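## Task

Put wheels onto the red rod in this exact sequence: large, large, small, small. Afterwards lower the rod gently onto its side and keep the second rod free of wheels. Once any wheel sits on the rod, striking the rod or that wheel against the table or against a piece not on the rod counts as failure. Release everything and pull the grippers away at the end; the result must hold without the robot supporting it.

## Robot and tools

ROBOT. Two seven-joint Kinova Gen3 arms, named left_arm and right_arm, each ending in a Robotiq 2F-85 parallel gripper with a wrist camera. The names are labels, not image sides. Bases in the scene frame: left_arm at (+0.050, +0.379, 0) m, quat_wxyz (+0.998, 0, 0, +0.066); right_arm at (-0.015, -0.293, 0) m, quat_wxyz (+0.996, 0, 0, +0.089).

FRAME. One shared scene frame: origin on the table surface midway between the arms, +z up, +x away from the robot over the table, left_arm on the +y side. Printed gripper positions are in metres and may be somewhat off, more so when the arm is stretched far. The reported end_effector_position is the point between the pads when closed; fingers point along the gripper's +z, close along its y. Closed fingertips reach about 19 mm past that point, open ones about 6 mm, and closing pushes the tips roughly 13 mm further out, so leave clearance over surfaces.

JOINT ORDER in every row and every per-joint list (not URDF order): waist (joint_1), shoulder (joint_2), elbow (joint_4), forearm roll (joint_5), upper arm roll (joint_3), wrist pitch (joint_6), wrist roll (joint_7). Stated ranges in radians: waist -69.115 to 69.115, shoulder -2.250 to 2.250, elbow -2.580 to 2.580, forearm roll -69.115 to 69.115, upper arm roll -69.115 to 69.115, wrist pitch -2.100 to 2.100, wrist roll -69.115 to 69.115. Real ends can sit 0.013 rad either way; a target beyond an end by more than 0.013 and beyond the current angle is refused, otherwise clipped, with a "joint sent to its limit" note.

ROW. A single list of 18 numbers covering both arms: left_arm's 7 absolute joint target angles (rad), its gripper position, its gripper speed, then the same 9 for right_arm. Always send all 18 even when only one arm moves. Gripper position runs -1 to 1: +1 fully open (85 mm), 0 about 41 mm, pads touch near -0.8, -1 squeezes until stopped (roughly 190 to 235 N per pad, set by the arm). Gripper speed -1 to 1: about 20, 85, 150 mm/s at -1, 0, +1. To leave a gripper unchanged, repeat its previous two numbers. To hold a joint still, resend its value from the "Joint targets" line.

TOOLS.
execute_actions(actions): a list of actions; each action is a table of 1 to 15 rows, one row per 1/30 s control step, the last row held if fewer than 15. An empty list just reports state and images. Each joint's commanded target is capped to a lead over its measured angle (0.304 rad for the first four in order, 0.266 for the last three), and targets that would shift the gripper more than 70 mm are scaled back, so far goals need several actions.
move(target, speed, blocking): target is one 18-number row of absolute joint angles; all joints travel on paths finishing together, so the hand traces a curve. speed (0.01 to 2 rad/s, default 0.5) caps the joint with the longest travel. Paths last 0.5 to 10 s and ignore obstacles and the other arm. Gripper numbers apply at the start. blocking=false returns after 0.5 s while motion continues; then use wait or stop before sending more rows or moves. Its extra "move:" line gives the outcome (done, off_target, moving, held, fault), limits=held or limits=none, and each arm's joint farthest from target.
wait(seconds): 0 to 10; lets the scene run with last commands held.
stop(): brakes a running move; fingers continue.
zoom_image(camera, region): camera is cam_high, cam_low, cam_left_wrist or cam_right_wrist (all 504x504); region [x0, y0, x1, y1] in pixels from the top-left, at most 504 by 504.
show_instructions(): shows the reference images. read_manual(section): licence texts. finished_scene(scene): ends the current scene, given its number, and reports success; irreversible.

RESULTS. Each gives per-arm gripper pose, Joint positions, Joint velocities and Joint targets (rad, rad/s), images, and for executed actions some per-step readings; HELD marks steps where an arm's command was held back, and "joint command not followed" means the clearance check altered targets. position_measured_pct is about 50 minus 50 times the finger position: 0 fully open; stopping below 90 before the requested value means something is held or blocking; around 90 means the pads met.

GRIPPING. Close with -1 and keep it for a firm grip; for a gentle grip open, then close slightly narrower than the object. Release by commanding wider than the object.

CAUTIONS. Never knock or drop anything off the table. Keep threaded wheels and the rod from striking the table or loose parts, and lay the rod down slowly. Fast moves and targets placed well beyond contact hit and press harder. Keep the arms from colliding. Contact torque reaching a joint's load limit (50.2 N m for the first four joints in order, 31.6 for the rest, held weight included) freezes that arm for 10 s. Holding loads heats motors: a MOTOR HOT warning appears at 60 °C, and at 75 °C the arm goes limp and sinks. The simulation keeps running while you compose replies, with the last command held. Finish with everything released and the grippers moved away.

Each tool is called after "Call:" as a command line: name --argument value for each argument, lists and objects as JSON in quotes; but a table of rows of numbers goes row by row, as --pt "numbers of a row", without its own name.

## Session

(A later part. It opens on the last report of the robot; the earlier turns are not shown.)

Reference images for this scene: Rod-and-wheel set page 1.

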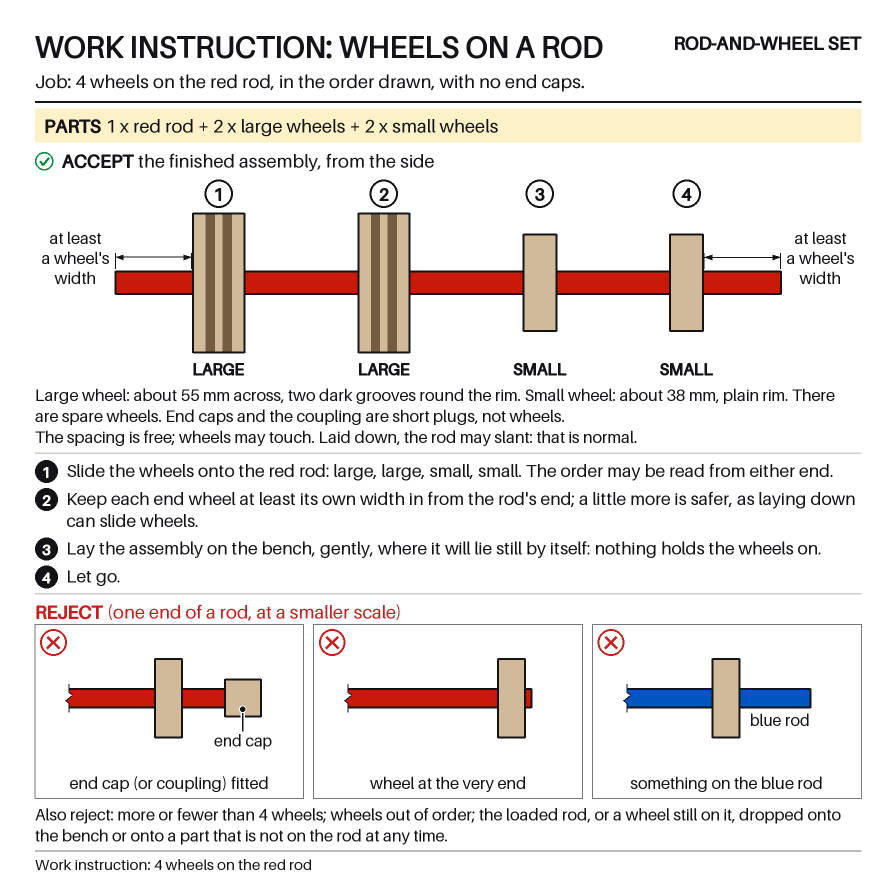

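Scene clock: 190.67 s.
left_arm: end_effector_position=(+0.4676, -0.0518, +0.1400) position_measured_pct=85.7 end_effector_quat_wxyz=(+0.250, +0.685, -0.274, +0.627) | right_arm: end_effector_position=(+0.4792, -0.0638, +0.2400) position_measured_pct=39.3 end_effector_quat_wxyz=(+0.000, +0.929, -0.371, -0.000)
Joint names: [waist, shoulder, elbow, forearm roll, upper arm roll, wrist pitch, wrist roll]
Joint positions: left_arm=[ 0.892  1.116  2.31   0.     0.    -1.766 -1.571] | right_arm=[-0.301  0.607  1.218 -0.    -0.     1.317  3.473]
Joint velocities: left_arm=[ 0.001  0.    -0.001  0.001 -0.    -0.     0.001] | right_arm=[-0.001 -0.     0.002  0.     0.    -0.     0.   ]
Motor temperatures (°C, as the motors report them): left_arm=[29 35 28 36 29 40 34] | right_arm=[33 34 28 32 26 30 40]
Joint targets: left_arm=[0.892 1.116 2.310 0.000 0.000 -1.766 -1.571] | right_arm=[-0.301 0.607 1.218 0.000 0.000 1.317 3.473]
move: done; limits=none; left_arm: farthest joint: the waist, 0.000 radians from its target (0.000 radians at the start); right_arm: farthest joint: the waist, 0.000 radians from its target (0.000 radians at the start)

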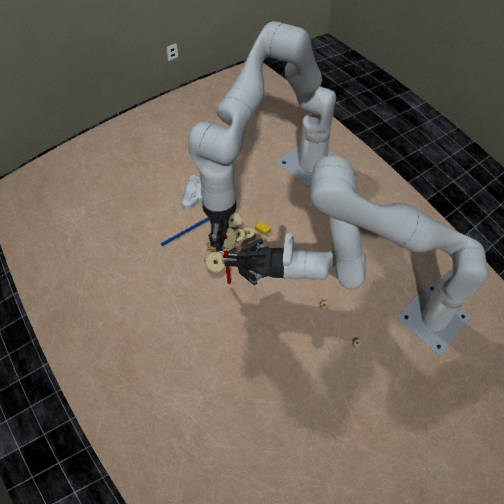

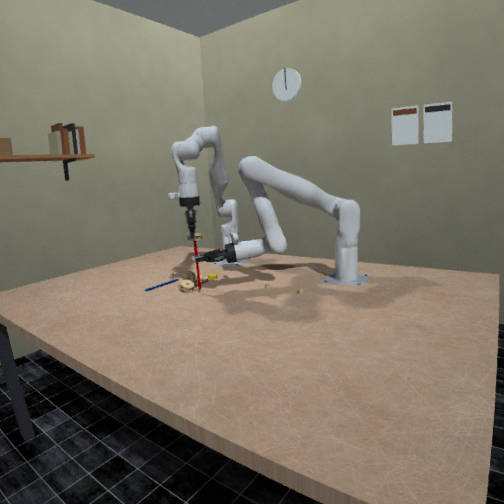

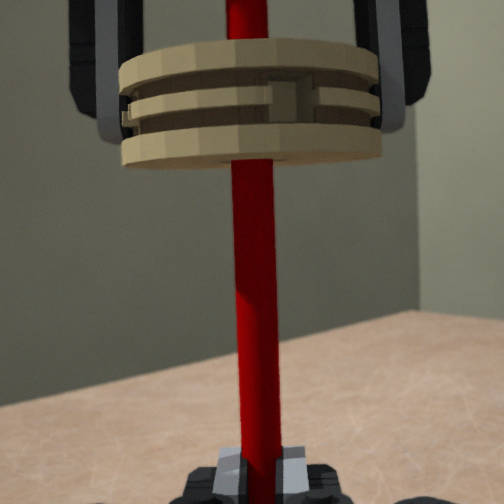

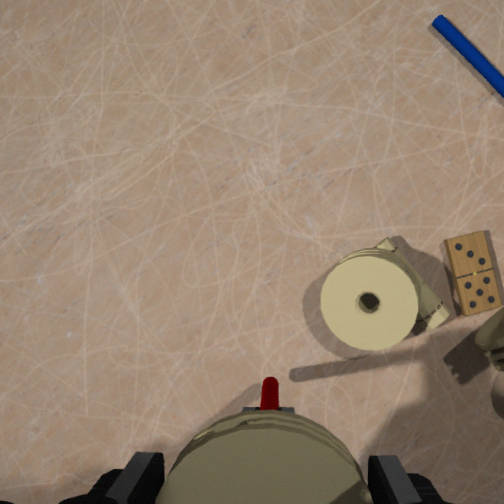

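Call:
move --target '[0.892,1.1165,2.3097,0,0,-1.7662,-1.5708,-1,-0.3,-0.3014,0.6194,1.2552,0,0,1.2670,3.4728,-1,0.3]' --speed 0.03

Call:
zoom_image --camera "cam_low" --region '[160,200,230,270]'

Scene clock: 196.23 s.
left_arm: end_effector_position=(+0.4669, -0.0507, +0.1360) position_measured_pct=85.7 end_effector_quat_wxyz=(+0.249, +0.688, -0.274, +0.624) | right_arm: end_effector_position=(+0.4800, -0.0635, +0.2246) position_measured_pct=39.3 end_effector_quat_wxyz=(-0.002, +0.929, -0.371, +0.002)
Joint names: [waist, shoulder, elbow, forearm roll, upper arm roll, wrist pitch, wrist roll]
Joint positions: left_arm=[ 0.892  1.121  2.311  0.    -0.    -1.763 -1.571] | right_arm=[-0.301  0.616  1.253  0.     0.     1.267  3.473]
Joint velocities: left_arm=[-0.001  0.001 -0.     0.    -0.     0.     0.   ] | right_arm=[-0.    -0.     0.     0.    -0.    -0.001 -0.   ]
Motor temperatures (°C, as the motors report them): left_arm=[29 35 28 36 29 40 34] | right_arm=[33 34 28 32 26 30 40]
Joint targets: left_arm=[0.892 1.116 2.310 -0.000 0.000 -1.766 -1.571] | right_arm=[-0.301 0.619 1.255 0.000 0.000 1.267 3.473]
move: done; limits=none; left_arm: farthest joint: the shoulder, 0.004 radians from its target (0.000 radians at the start); right_arm: farthest joint: the shoulder, 0.004 radians from its target (0.012 radians at the start)

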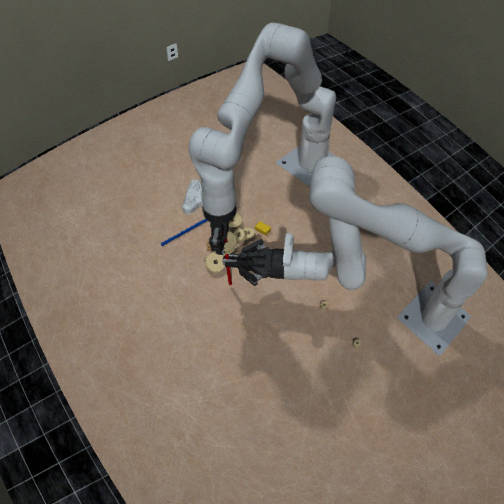

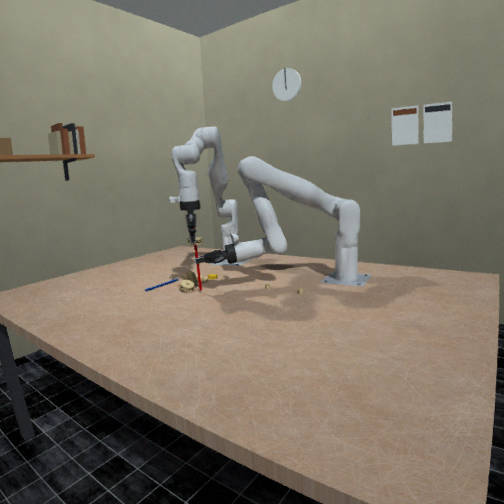

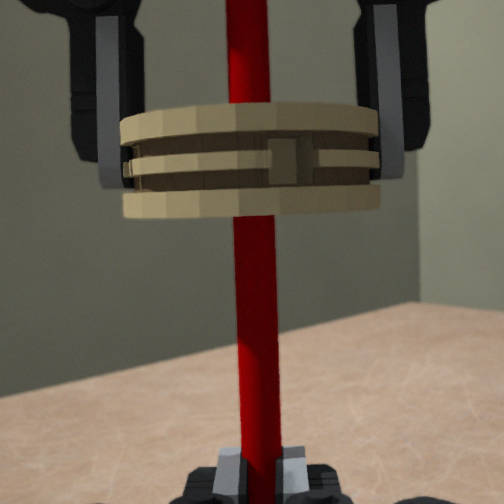

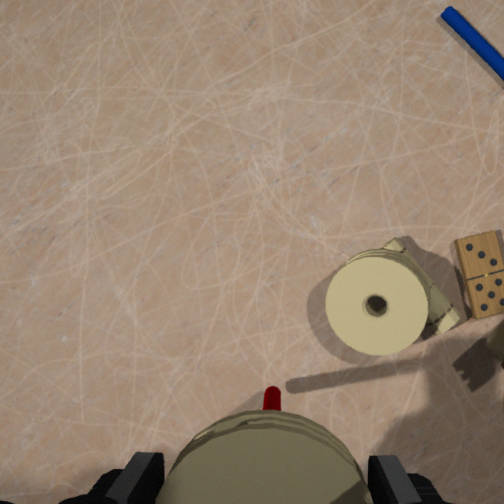

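Region (160, 200, 230, 270) of cam_low's 504x504 image, scaled by 7.200, with more detail than that image has.

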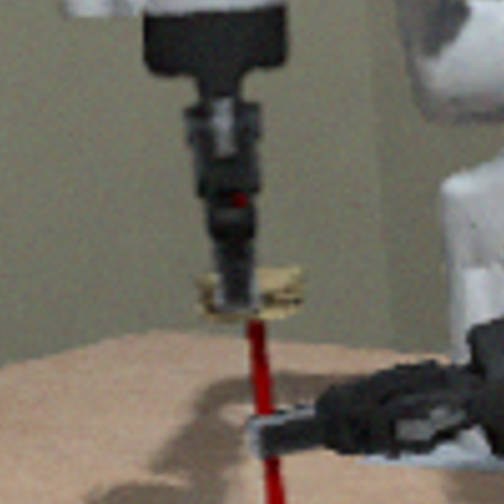

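Call:
move --target '[0.892,1.1165,2.3097,0,0,-1.7662,-1.5708,-1,-0.3,-0.3014,0.6125,1.2346,0,0,1.2945,3.4728,-1,0.3]' --speed 0.03

Call:
move --target '[0.892,1.1165,2.3097,0,0,-1.7662,-1.5708,-1,-0.3,-0.3014,0.6125,1.2346,0,0,1.2945,3.4728,0.6,-0.5]' --speed 0.03

Scene clock: 200.83 s.
left_arm: end_effector_position=(+0.4676, -0.0518, +0.1400) position_measured_pct=85.7 end_effector_quat_wxyz=(+0.250, +0.685, -0.274, +0.627) | right_arm: end_effector_position=(+0.4793, -0.0638, +0.2320) position_measured_pct=39.3 end_effector_quat_wxyz=(-0.000, +0.929, -0.371, +0.000)
Joint names: [waist, shoulder, elbow, forearm roll, upper arm roll, wrist pitch, wrist roll]
Joint positions: left_arm=[ 0.892  1.117  2.31   0.     0.    -1.766 -1.571] | right_arm=[-0.301  0.612  1.235  0.     0.     1.294  3.473]
Joint velocities: left_arm=[ 0.    -0.001 -0.    -0.001  0.     0.001 -0.   ] | right_arm=[ 0.     0.     0.001 -0.001 -0.     0.001 -0.   ]
Motor temperatures (°C, as the motors report them): left_arm=[29 35 28 36 29 40 34] | right_arm=[33 34 28 32 26 30 40]
Joint targets: left_arm=[0.892 1.116 2.310 0.000 0.000 -1.766 -1.571] | right_arm=[-0.301 0.612 1.235 0.000 0.000 1.294 3.473]
move: done; limits=none; left_arm: farthest joint: the waist, 0.000 radians from its target (0.000 radians at the start); right_arm: farthest joint: the waist, 0.000 radians from its target (0.000 radians at the start)

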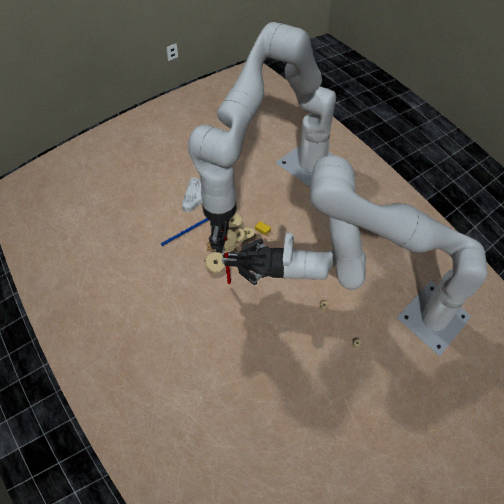

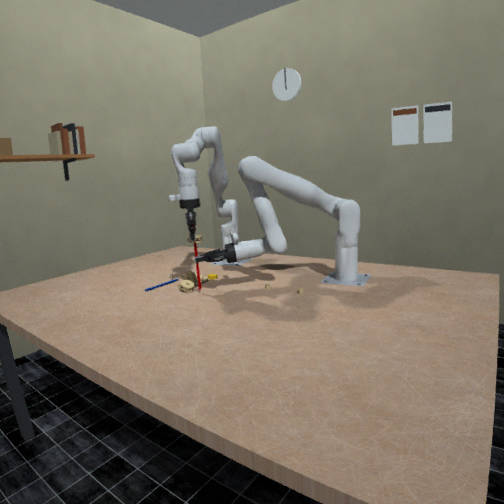

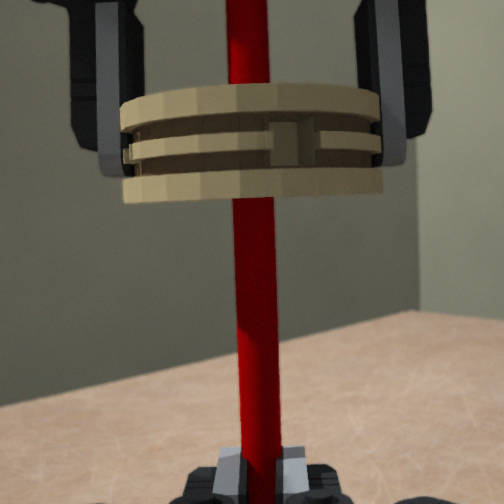

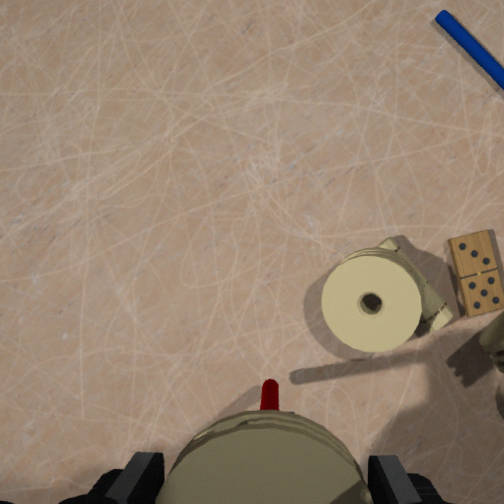

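Scene clock: 201.53 s.
left_arm: end_effector_position=(+0.4676, -0.0518, +0.1400) position_measured_pct=85.7 end_effector_quat_wxyz=(+0.250, +0.685, -0.274, +0.627) | right_arm: end_effector_position=(+0.4793, -0.0638, +0.2320) position_measured_pct=19.8 end_effector_quat_wxyz=(+0.000, +0.929, -0.371, -0.000)
Joint names: [waist, shoulder, elbow, forearm roll, upper arm roll, wrist pitch, wrist roll]
Joint positions: left_arm=[ 0.892  1.117  2.31   0.     0.    -1.766 -1.571] | right_arm=[-0.301  0.612  1.235 -0.     0.     1.294  3.473]
Joint velocities: left_arm=[ 0.    -0.    -0.    -0.001  0.    -0.    -0.001] | right_arm=[-0.     0.     0.001 -0.001 -0.    -0.    -0.   ]
Motor temperatures (°C, as the motors report them): left_arm=[29 35 28 36 29 40 34] | right_arm=[33 34 28 32 26 30 40]
Joint targets: left_arm=[0.892 1.116 2.310 0.000 0.000 -1.766 -1.571] | right_arm=[-0.301 0.612 1.235 0.000 0.000 1.294 3.473]
move: done; limits=none; left_arm: farthest joint: the waist, 0.000 radians from its target (0.000 radians at the start); right_arm: farthest joint: the waist, 0.000 radians from its target (0.000 radians at the start)

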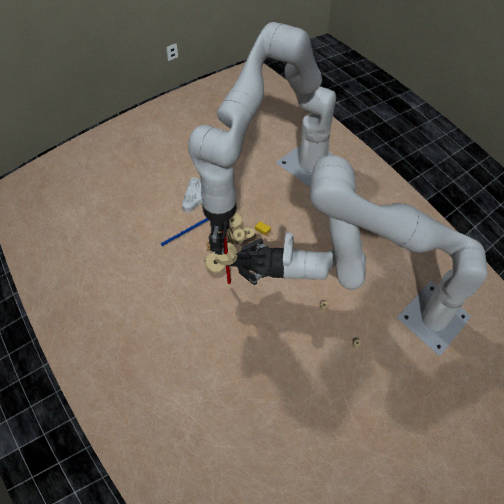

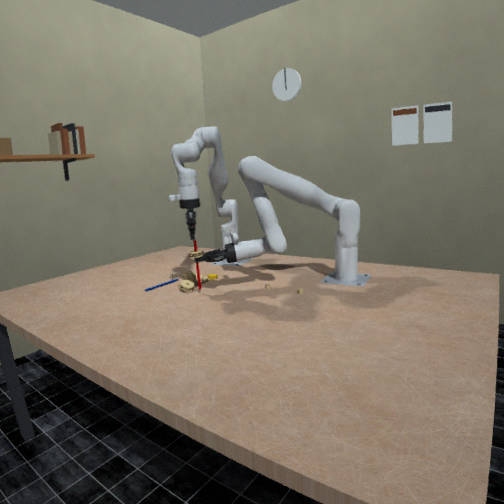

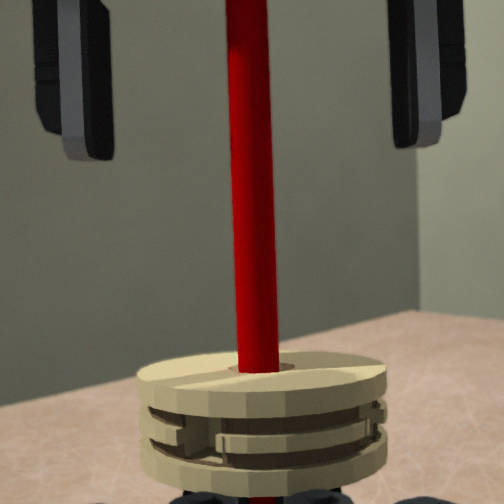

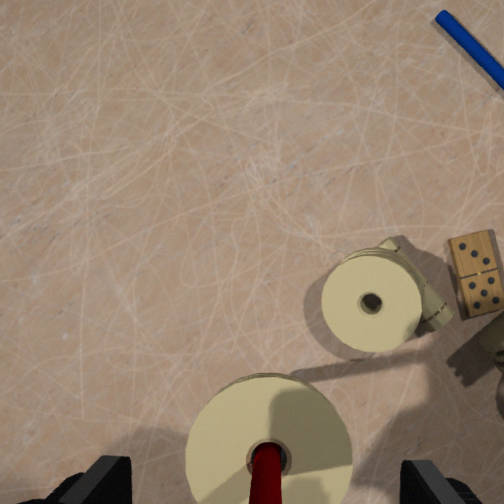

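Call:
move --target '[0.892,1.1165,2.3097,0,0,-1.7662,-1.5708,-1,-0.3,-0.3014,0.5797,0.9289,0,0,1.6330,3.4728,0.6,0.5]' --speed 0.5

Call:
move --target '[0.892,1.1165,2.3097,0,0,-1.7662,-1.5708,-1,-0.3,-0.0348,0.2446,1.8664,0,0,1.0306,2.7294,0.55,0.5]' --speed 0.8

Call:
move --target '[0.892,1.1165,2.3097,0,0,-1.7662,-1.5708,-1,-0.3,-0.0348,0.5072,2.0739,0,0,0.5605,2.7294,0.55,0.5]' --speed 0.6

Scene clock: 214.93 s.
left_arm: end_effector_position=(+0.4676, -0.0518, +0.1400) position_measured_pct=85.7 end_effector_quat_wxyz=(+0.250, +0.685, -0.274, +0.627) | right_arm: end_effector_position=(+0.4792, -0.0638, +0.3452) position_measured_pct=19.8 end_effector_quat_wxyz=(-0.000, +0.929, -0.371, +0.000)
Joint names: [waist, shoulder, elbow, forearm roll, upper arm roll, wrist pitch, wrist roll]
Joint positions: left_arm=[ 0.892  1.116  2.31  -0.     0.    -1.766 -1.571] | right_arm=[-0.301  0.579  0.929 -0.    -0.     1.633  3.473]
Joint velocities: left_arm=[ 0.    -0.     0.001  0.     0.     0.001 -0.   ] | right_arm=[-0.     0.002 -0.001 -0.001  0.     0.     0.   ]
Motor temperatures (°C, as the motors report them): left_arm=[29 35 28 36 29 40 34] | right_arm=[33 34 28 32 26 30 40]
Joint targets: left_arm=[0.892 1.116 2.310 0.000 0.000 -1.766 -1.571] | right_arm=[-0.301 0.580 0.929 0.000 0.000 1.633 3.473]
move: done; limits=none; left_arm: farthest joint: the waist, 0.000 radians from its target (0.000 radians at the start); right_arm: farthest joint: the waist, 0.000 radians from its target (0.000 radians at the start)

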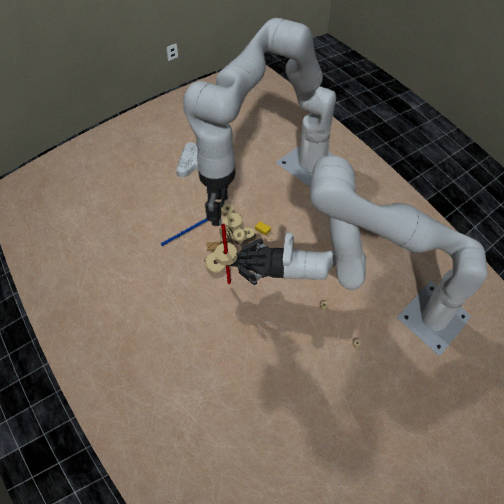

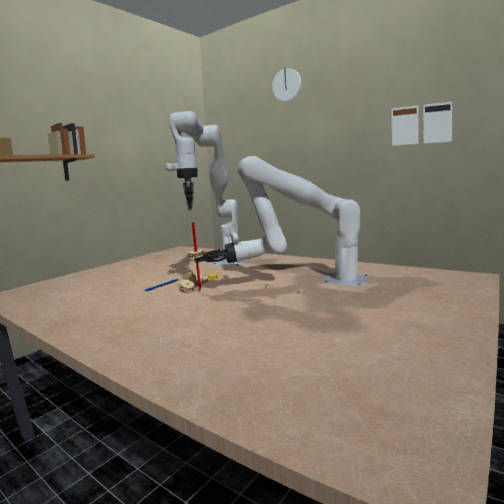

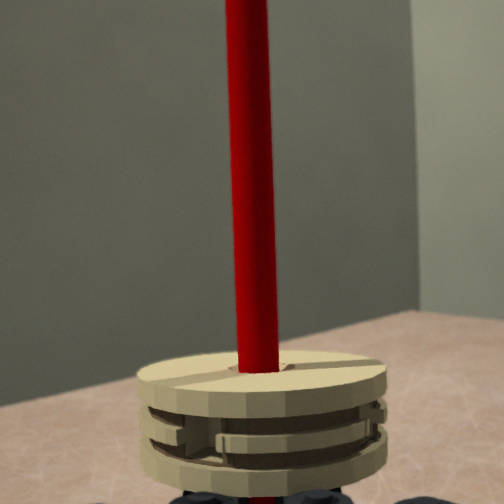

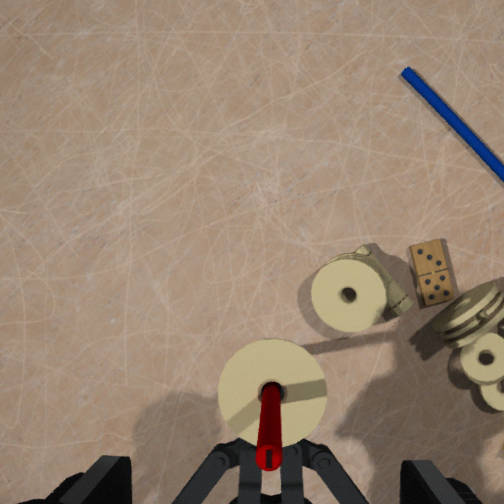

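Scene clock: 216.70 s.
left_arm: end_effector_position=(+0.4676, -0.0518, +0.1400) position_measured_pct=85.7 end_effector_quat_wxyz=(+0.250, +0.685, -0.274, +0.627) | right_arm: end_effector_position=(+0.3533, -0.2387, +0.2200) position_measured_pct=22.2 end_effector_quat_wxyz=(-0.000, -0.634, +0.774, +0.000)
Joint names: [waist, shoulder, elbow, forearm roll, upper arm roll, wrist pitch, wrist roll]
Joint positions: left_arm=[ 0.892  1.116  2.31  -0.     0.    -1.766 -1.571] | right_arm=[-0.035  0.245  1.866  0.     0.     1.031  2.729]
Joint velocities: left_arm=[-0.    -0.     0.    -0.001 -0.     0.    -0.   ] | right_arm=[ 0.002 -0.003 -0.001  0.001 -0.    -0.     0.   ]
Motor temperatures (°C, as the motors report them): left_arm=[29 35 28 36 29 40 34] | right_arm=[33 34 28 32 26 30 40]
Joint targets: left_arm=[0.892 1.116 2.310 0.000 0.000 -1.766 -1.571] | right_arm=[-0.035 0.245 1.866 0.000 0.000 1.031 2.729]
move: done; limits=none; left_arm: farthest joint: the waist, 0.000 radians from its target (0.000 radians at the start); right_arm: farthest joint: the waist, 0.000 radians from its target (0.267 radians at the start)

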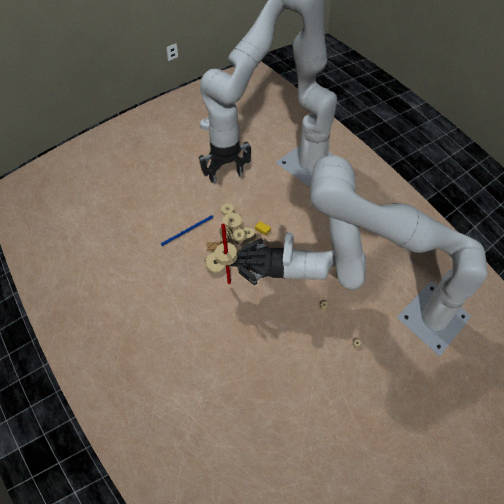

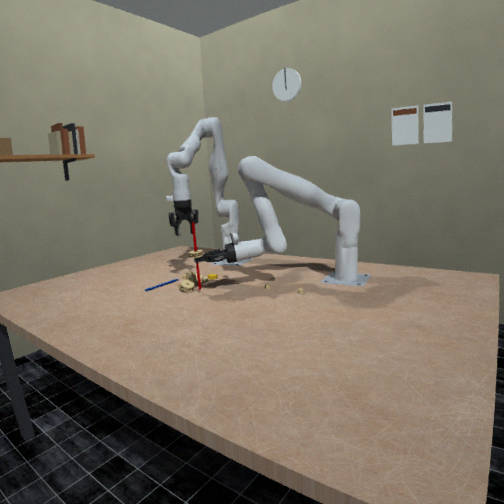

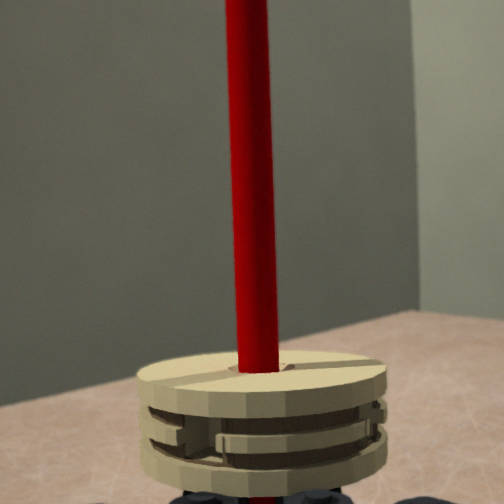

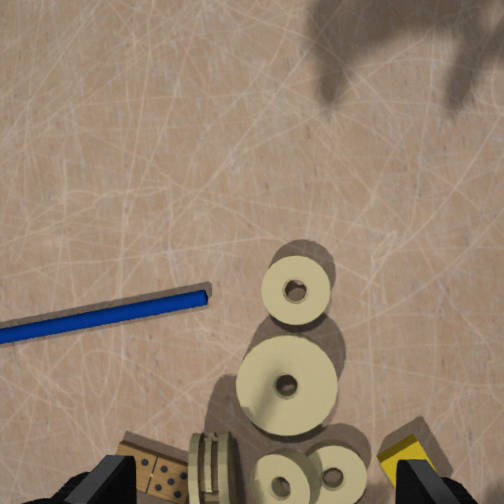

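Scene clock: 218.03 s.
left_arm: end_effector_position=(+0.4676, -0.0518, +0.1400) position_measured_pct=85.7 end_effector_quat_wxyz=(+0.250, +0.685, -0.274, +0.627) | right_arm: end_effector_position=(+0.3534, -0.2387, +0.0751) position_measured_pct=22.2 end_effector_quat_wxyz=(+0.000, -0.633, +0.774, -0.000)
Joint names: [waist, shoulder, elbow, forearm roll, upper arm roll, wrist pitch, wrist roll]
Joint positions: left_arm=[ 0.892  1.116  2.31  -0.    -0.    -1.766 -1.571] | right_arm=[-0.035  0.507  2.074 -0.    -0.     0.561  2.729]
Joint velocities: left_arm=[ 0.     0.001 -0.    -0.002 -0.    -0.001 -0.   ] | right_arm=[-0.     0.002 -0.001 -0.    -0.    -0.     0.   ]
Motor temperatures (°C, as the motors report them): left_arm=[29 35 28 36 29 40 34] | right_arm=[33 34 28 32 26 30 40]
Joint targets: left_arm=[0.892 1.116 2.310 0.000 0.000 -1.766 -1.571] | right_arm=[-0.035 0.507 2.074 0.000 0.000 0.561 2.729]
move: done; limits=none; left_arm: farthest joint: the waist, 0.000 radians from its target (0.000 radians at the start); right_arm: farthest joint: the waist, 0.000 radians from its target (0.000 radians at the start)

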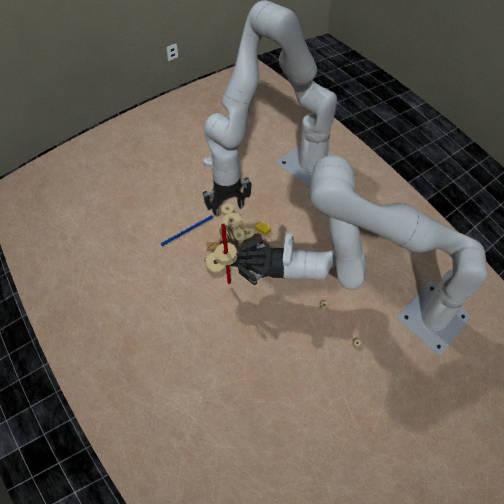

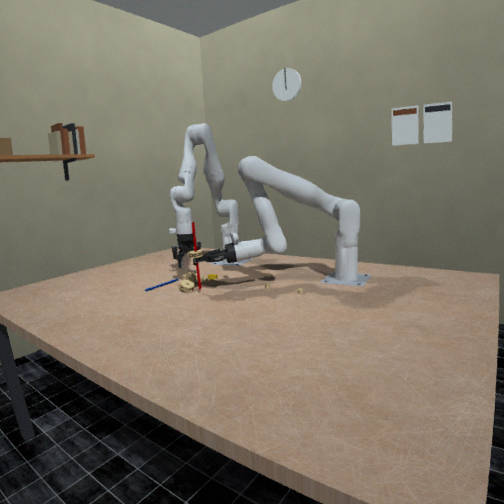

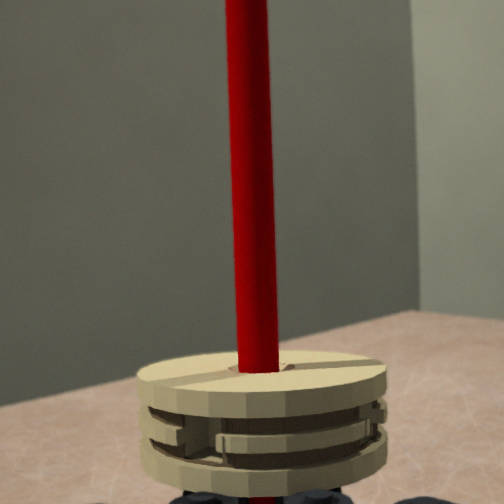

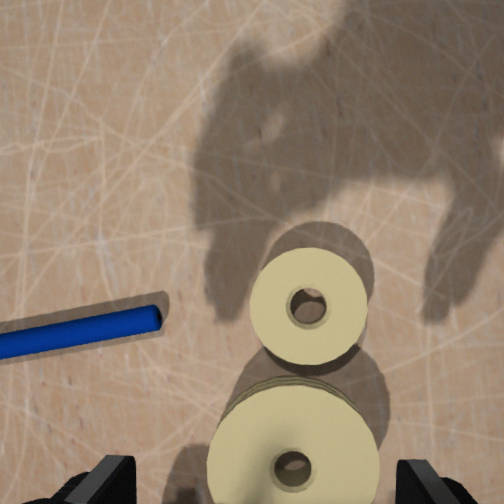

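Call:
move --target '[0.892,1.1165,2.3097,0,0,-1.7662,-1.5708,-1,-0.3,-0.0452,0.6307,2.1253,0,0,0.3856,2.7189,0.55,0.5]' --speed 0.15

Call:
move --target '[0.892,1.1165,2.3097,0,0,-1.7662,-1.5708,-1,-0.3,-0.0452,0.6307,2.1253,0,0,0.3856,2.7189,-1,0.3]' --speed 0.15

Scene clock: 225.97 s.
left_arm: end_effector_position=(+0.4676, -0.0518, +0.1400) position_measured_pct=85.7 end_effector_quat_wxyz=(+0.250, +0.685, -0.274, +0.627) | right_arm: end_effector_position=(+0.3478, -0.2360, +0.0221) position_measured_pct=22.2 end_effector_quat_wxyz=(+0.000, -0.633, +0.774, -0.000)
Joint names: [waist, shoulder, elbow, forearm roll, upper arm roll, wrist pitch, wrist roll]
Joint positions: left_arm=[ 0.892  1.116  2.31  -0.     0.    -1.766 -1.571] | right_arm=[-0.045  0.63   2.125 -0.    -0.     0.386  2.719]
Joint velocities: left_arm=[-0.001  0.     0.    -0.001 -0.     0.     0.   ] | right_arm=[-0.     0.002 -0.    -0.     0.    -0.     0.   ]
Motor temperatures (°C, as the motors report them): left_arm=[29 35 28 36 29 40 34] | right_arm=[33 34 28 32 26 30 40]
Joint targets: left_arm=[0.892 1.116 2.310 0.000 0.000 -1.766 -1.571] | right_arm=[-0.045 0.631 2.125 0.000 0.000 0.386 2.719]
move: done; limits=none; left_arm: farthest joint: the waist, 0.000 radians from its target (0.000 radians at the start); right_arm: farthest joint: the waist, 0.000 radians from its target (0.010 radians at the start)

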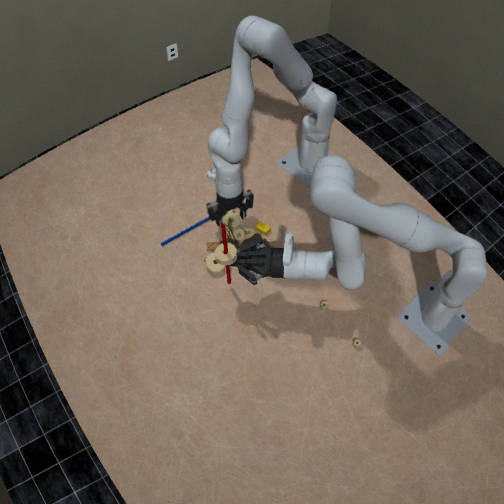

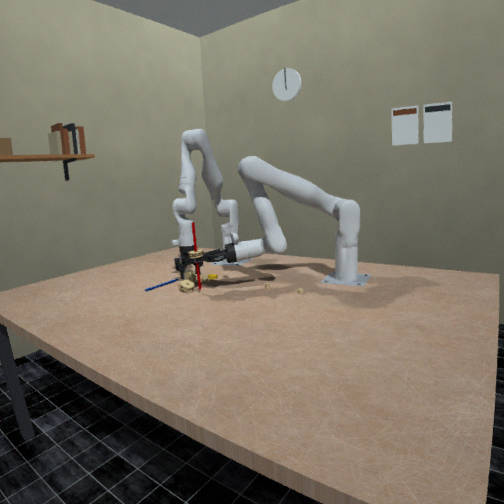

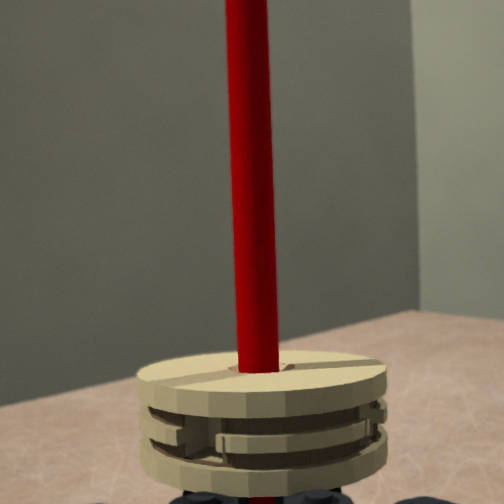

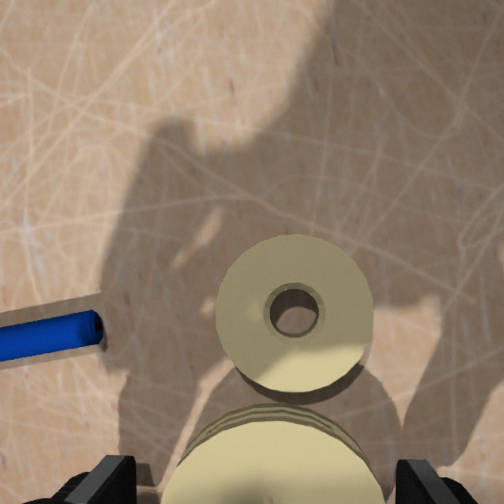

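Scene clock: 226.67 s.
left_arm: end_effector_position=(+0.4676, -0.0518, +0.1400) position_measured_pct=85.7 end_effector_quat_wxyz=(+0.250, +0.685, -0.274, +0.627) | right_arm: end_effector_position=(+0.3478, -0.2360, +0.0232) position_measured_pct=38.9 end_effector_quat_wxyz=(+0.001, -0.633, +0.774, -0.000)
Joint names: [waist, shoulder, elbow, forearm roll, upper arm roll, wrist pitch, wrist roll]
Joint positions: left_arm=[ 0.892  1.116  2.31  -0.     0.    -1.766 -1.571] | right_arm=[-0.045  0.627  2.126 -0.    -0.     0.387  2.719]
Joint velocities: left_arm=[-0.     0.     0.    -0.001  0.    -0.001  0.001] | right_arm=[-0.001  0.     0.     0.     0.    -0.     0.   ]
Motor temperatures (°C, as the motors report them): left_arm=[29 35 28 36 29 40 34] | right_arm=[33 34 28 32 26 30 40]
Joint targets: left_arm=[0.892 1.116 2.310 0.000 0.000 -1.766 -1.571] | right_arm=[-0.045 0.631 2.125 0.000 0.000 0.386 2.719]
move: done; limits=none; left_arm: farthest joint: the waist, 0.000 radians from its target (0.000 radians at the start); right_arm: farthest joint: the shoulder, 0.003 radians from its target (0.000 radians at the start)

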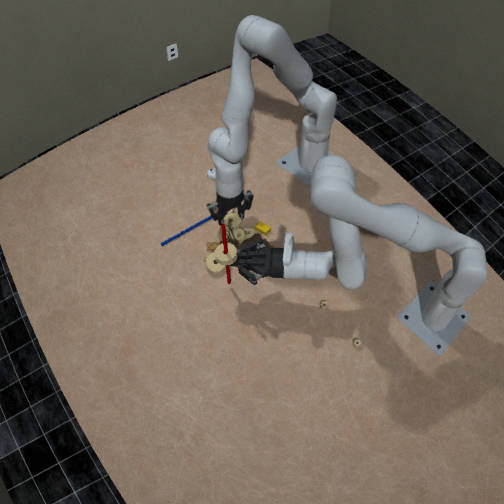

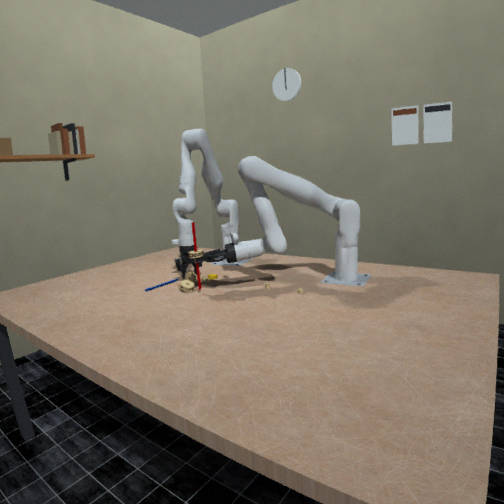

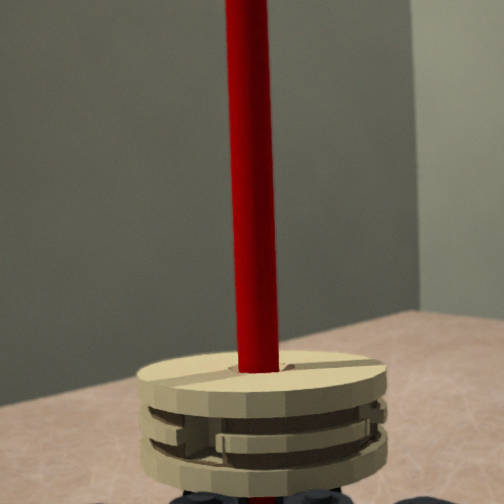

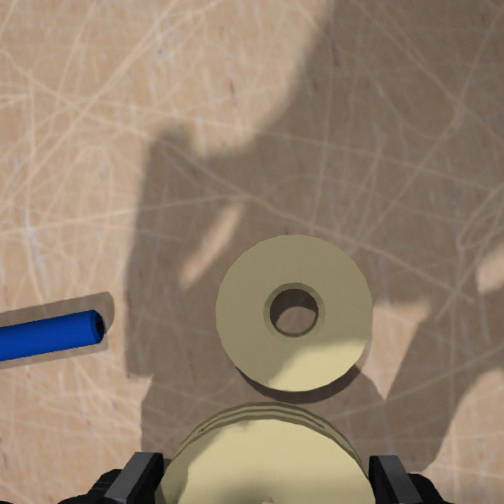

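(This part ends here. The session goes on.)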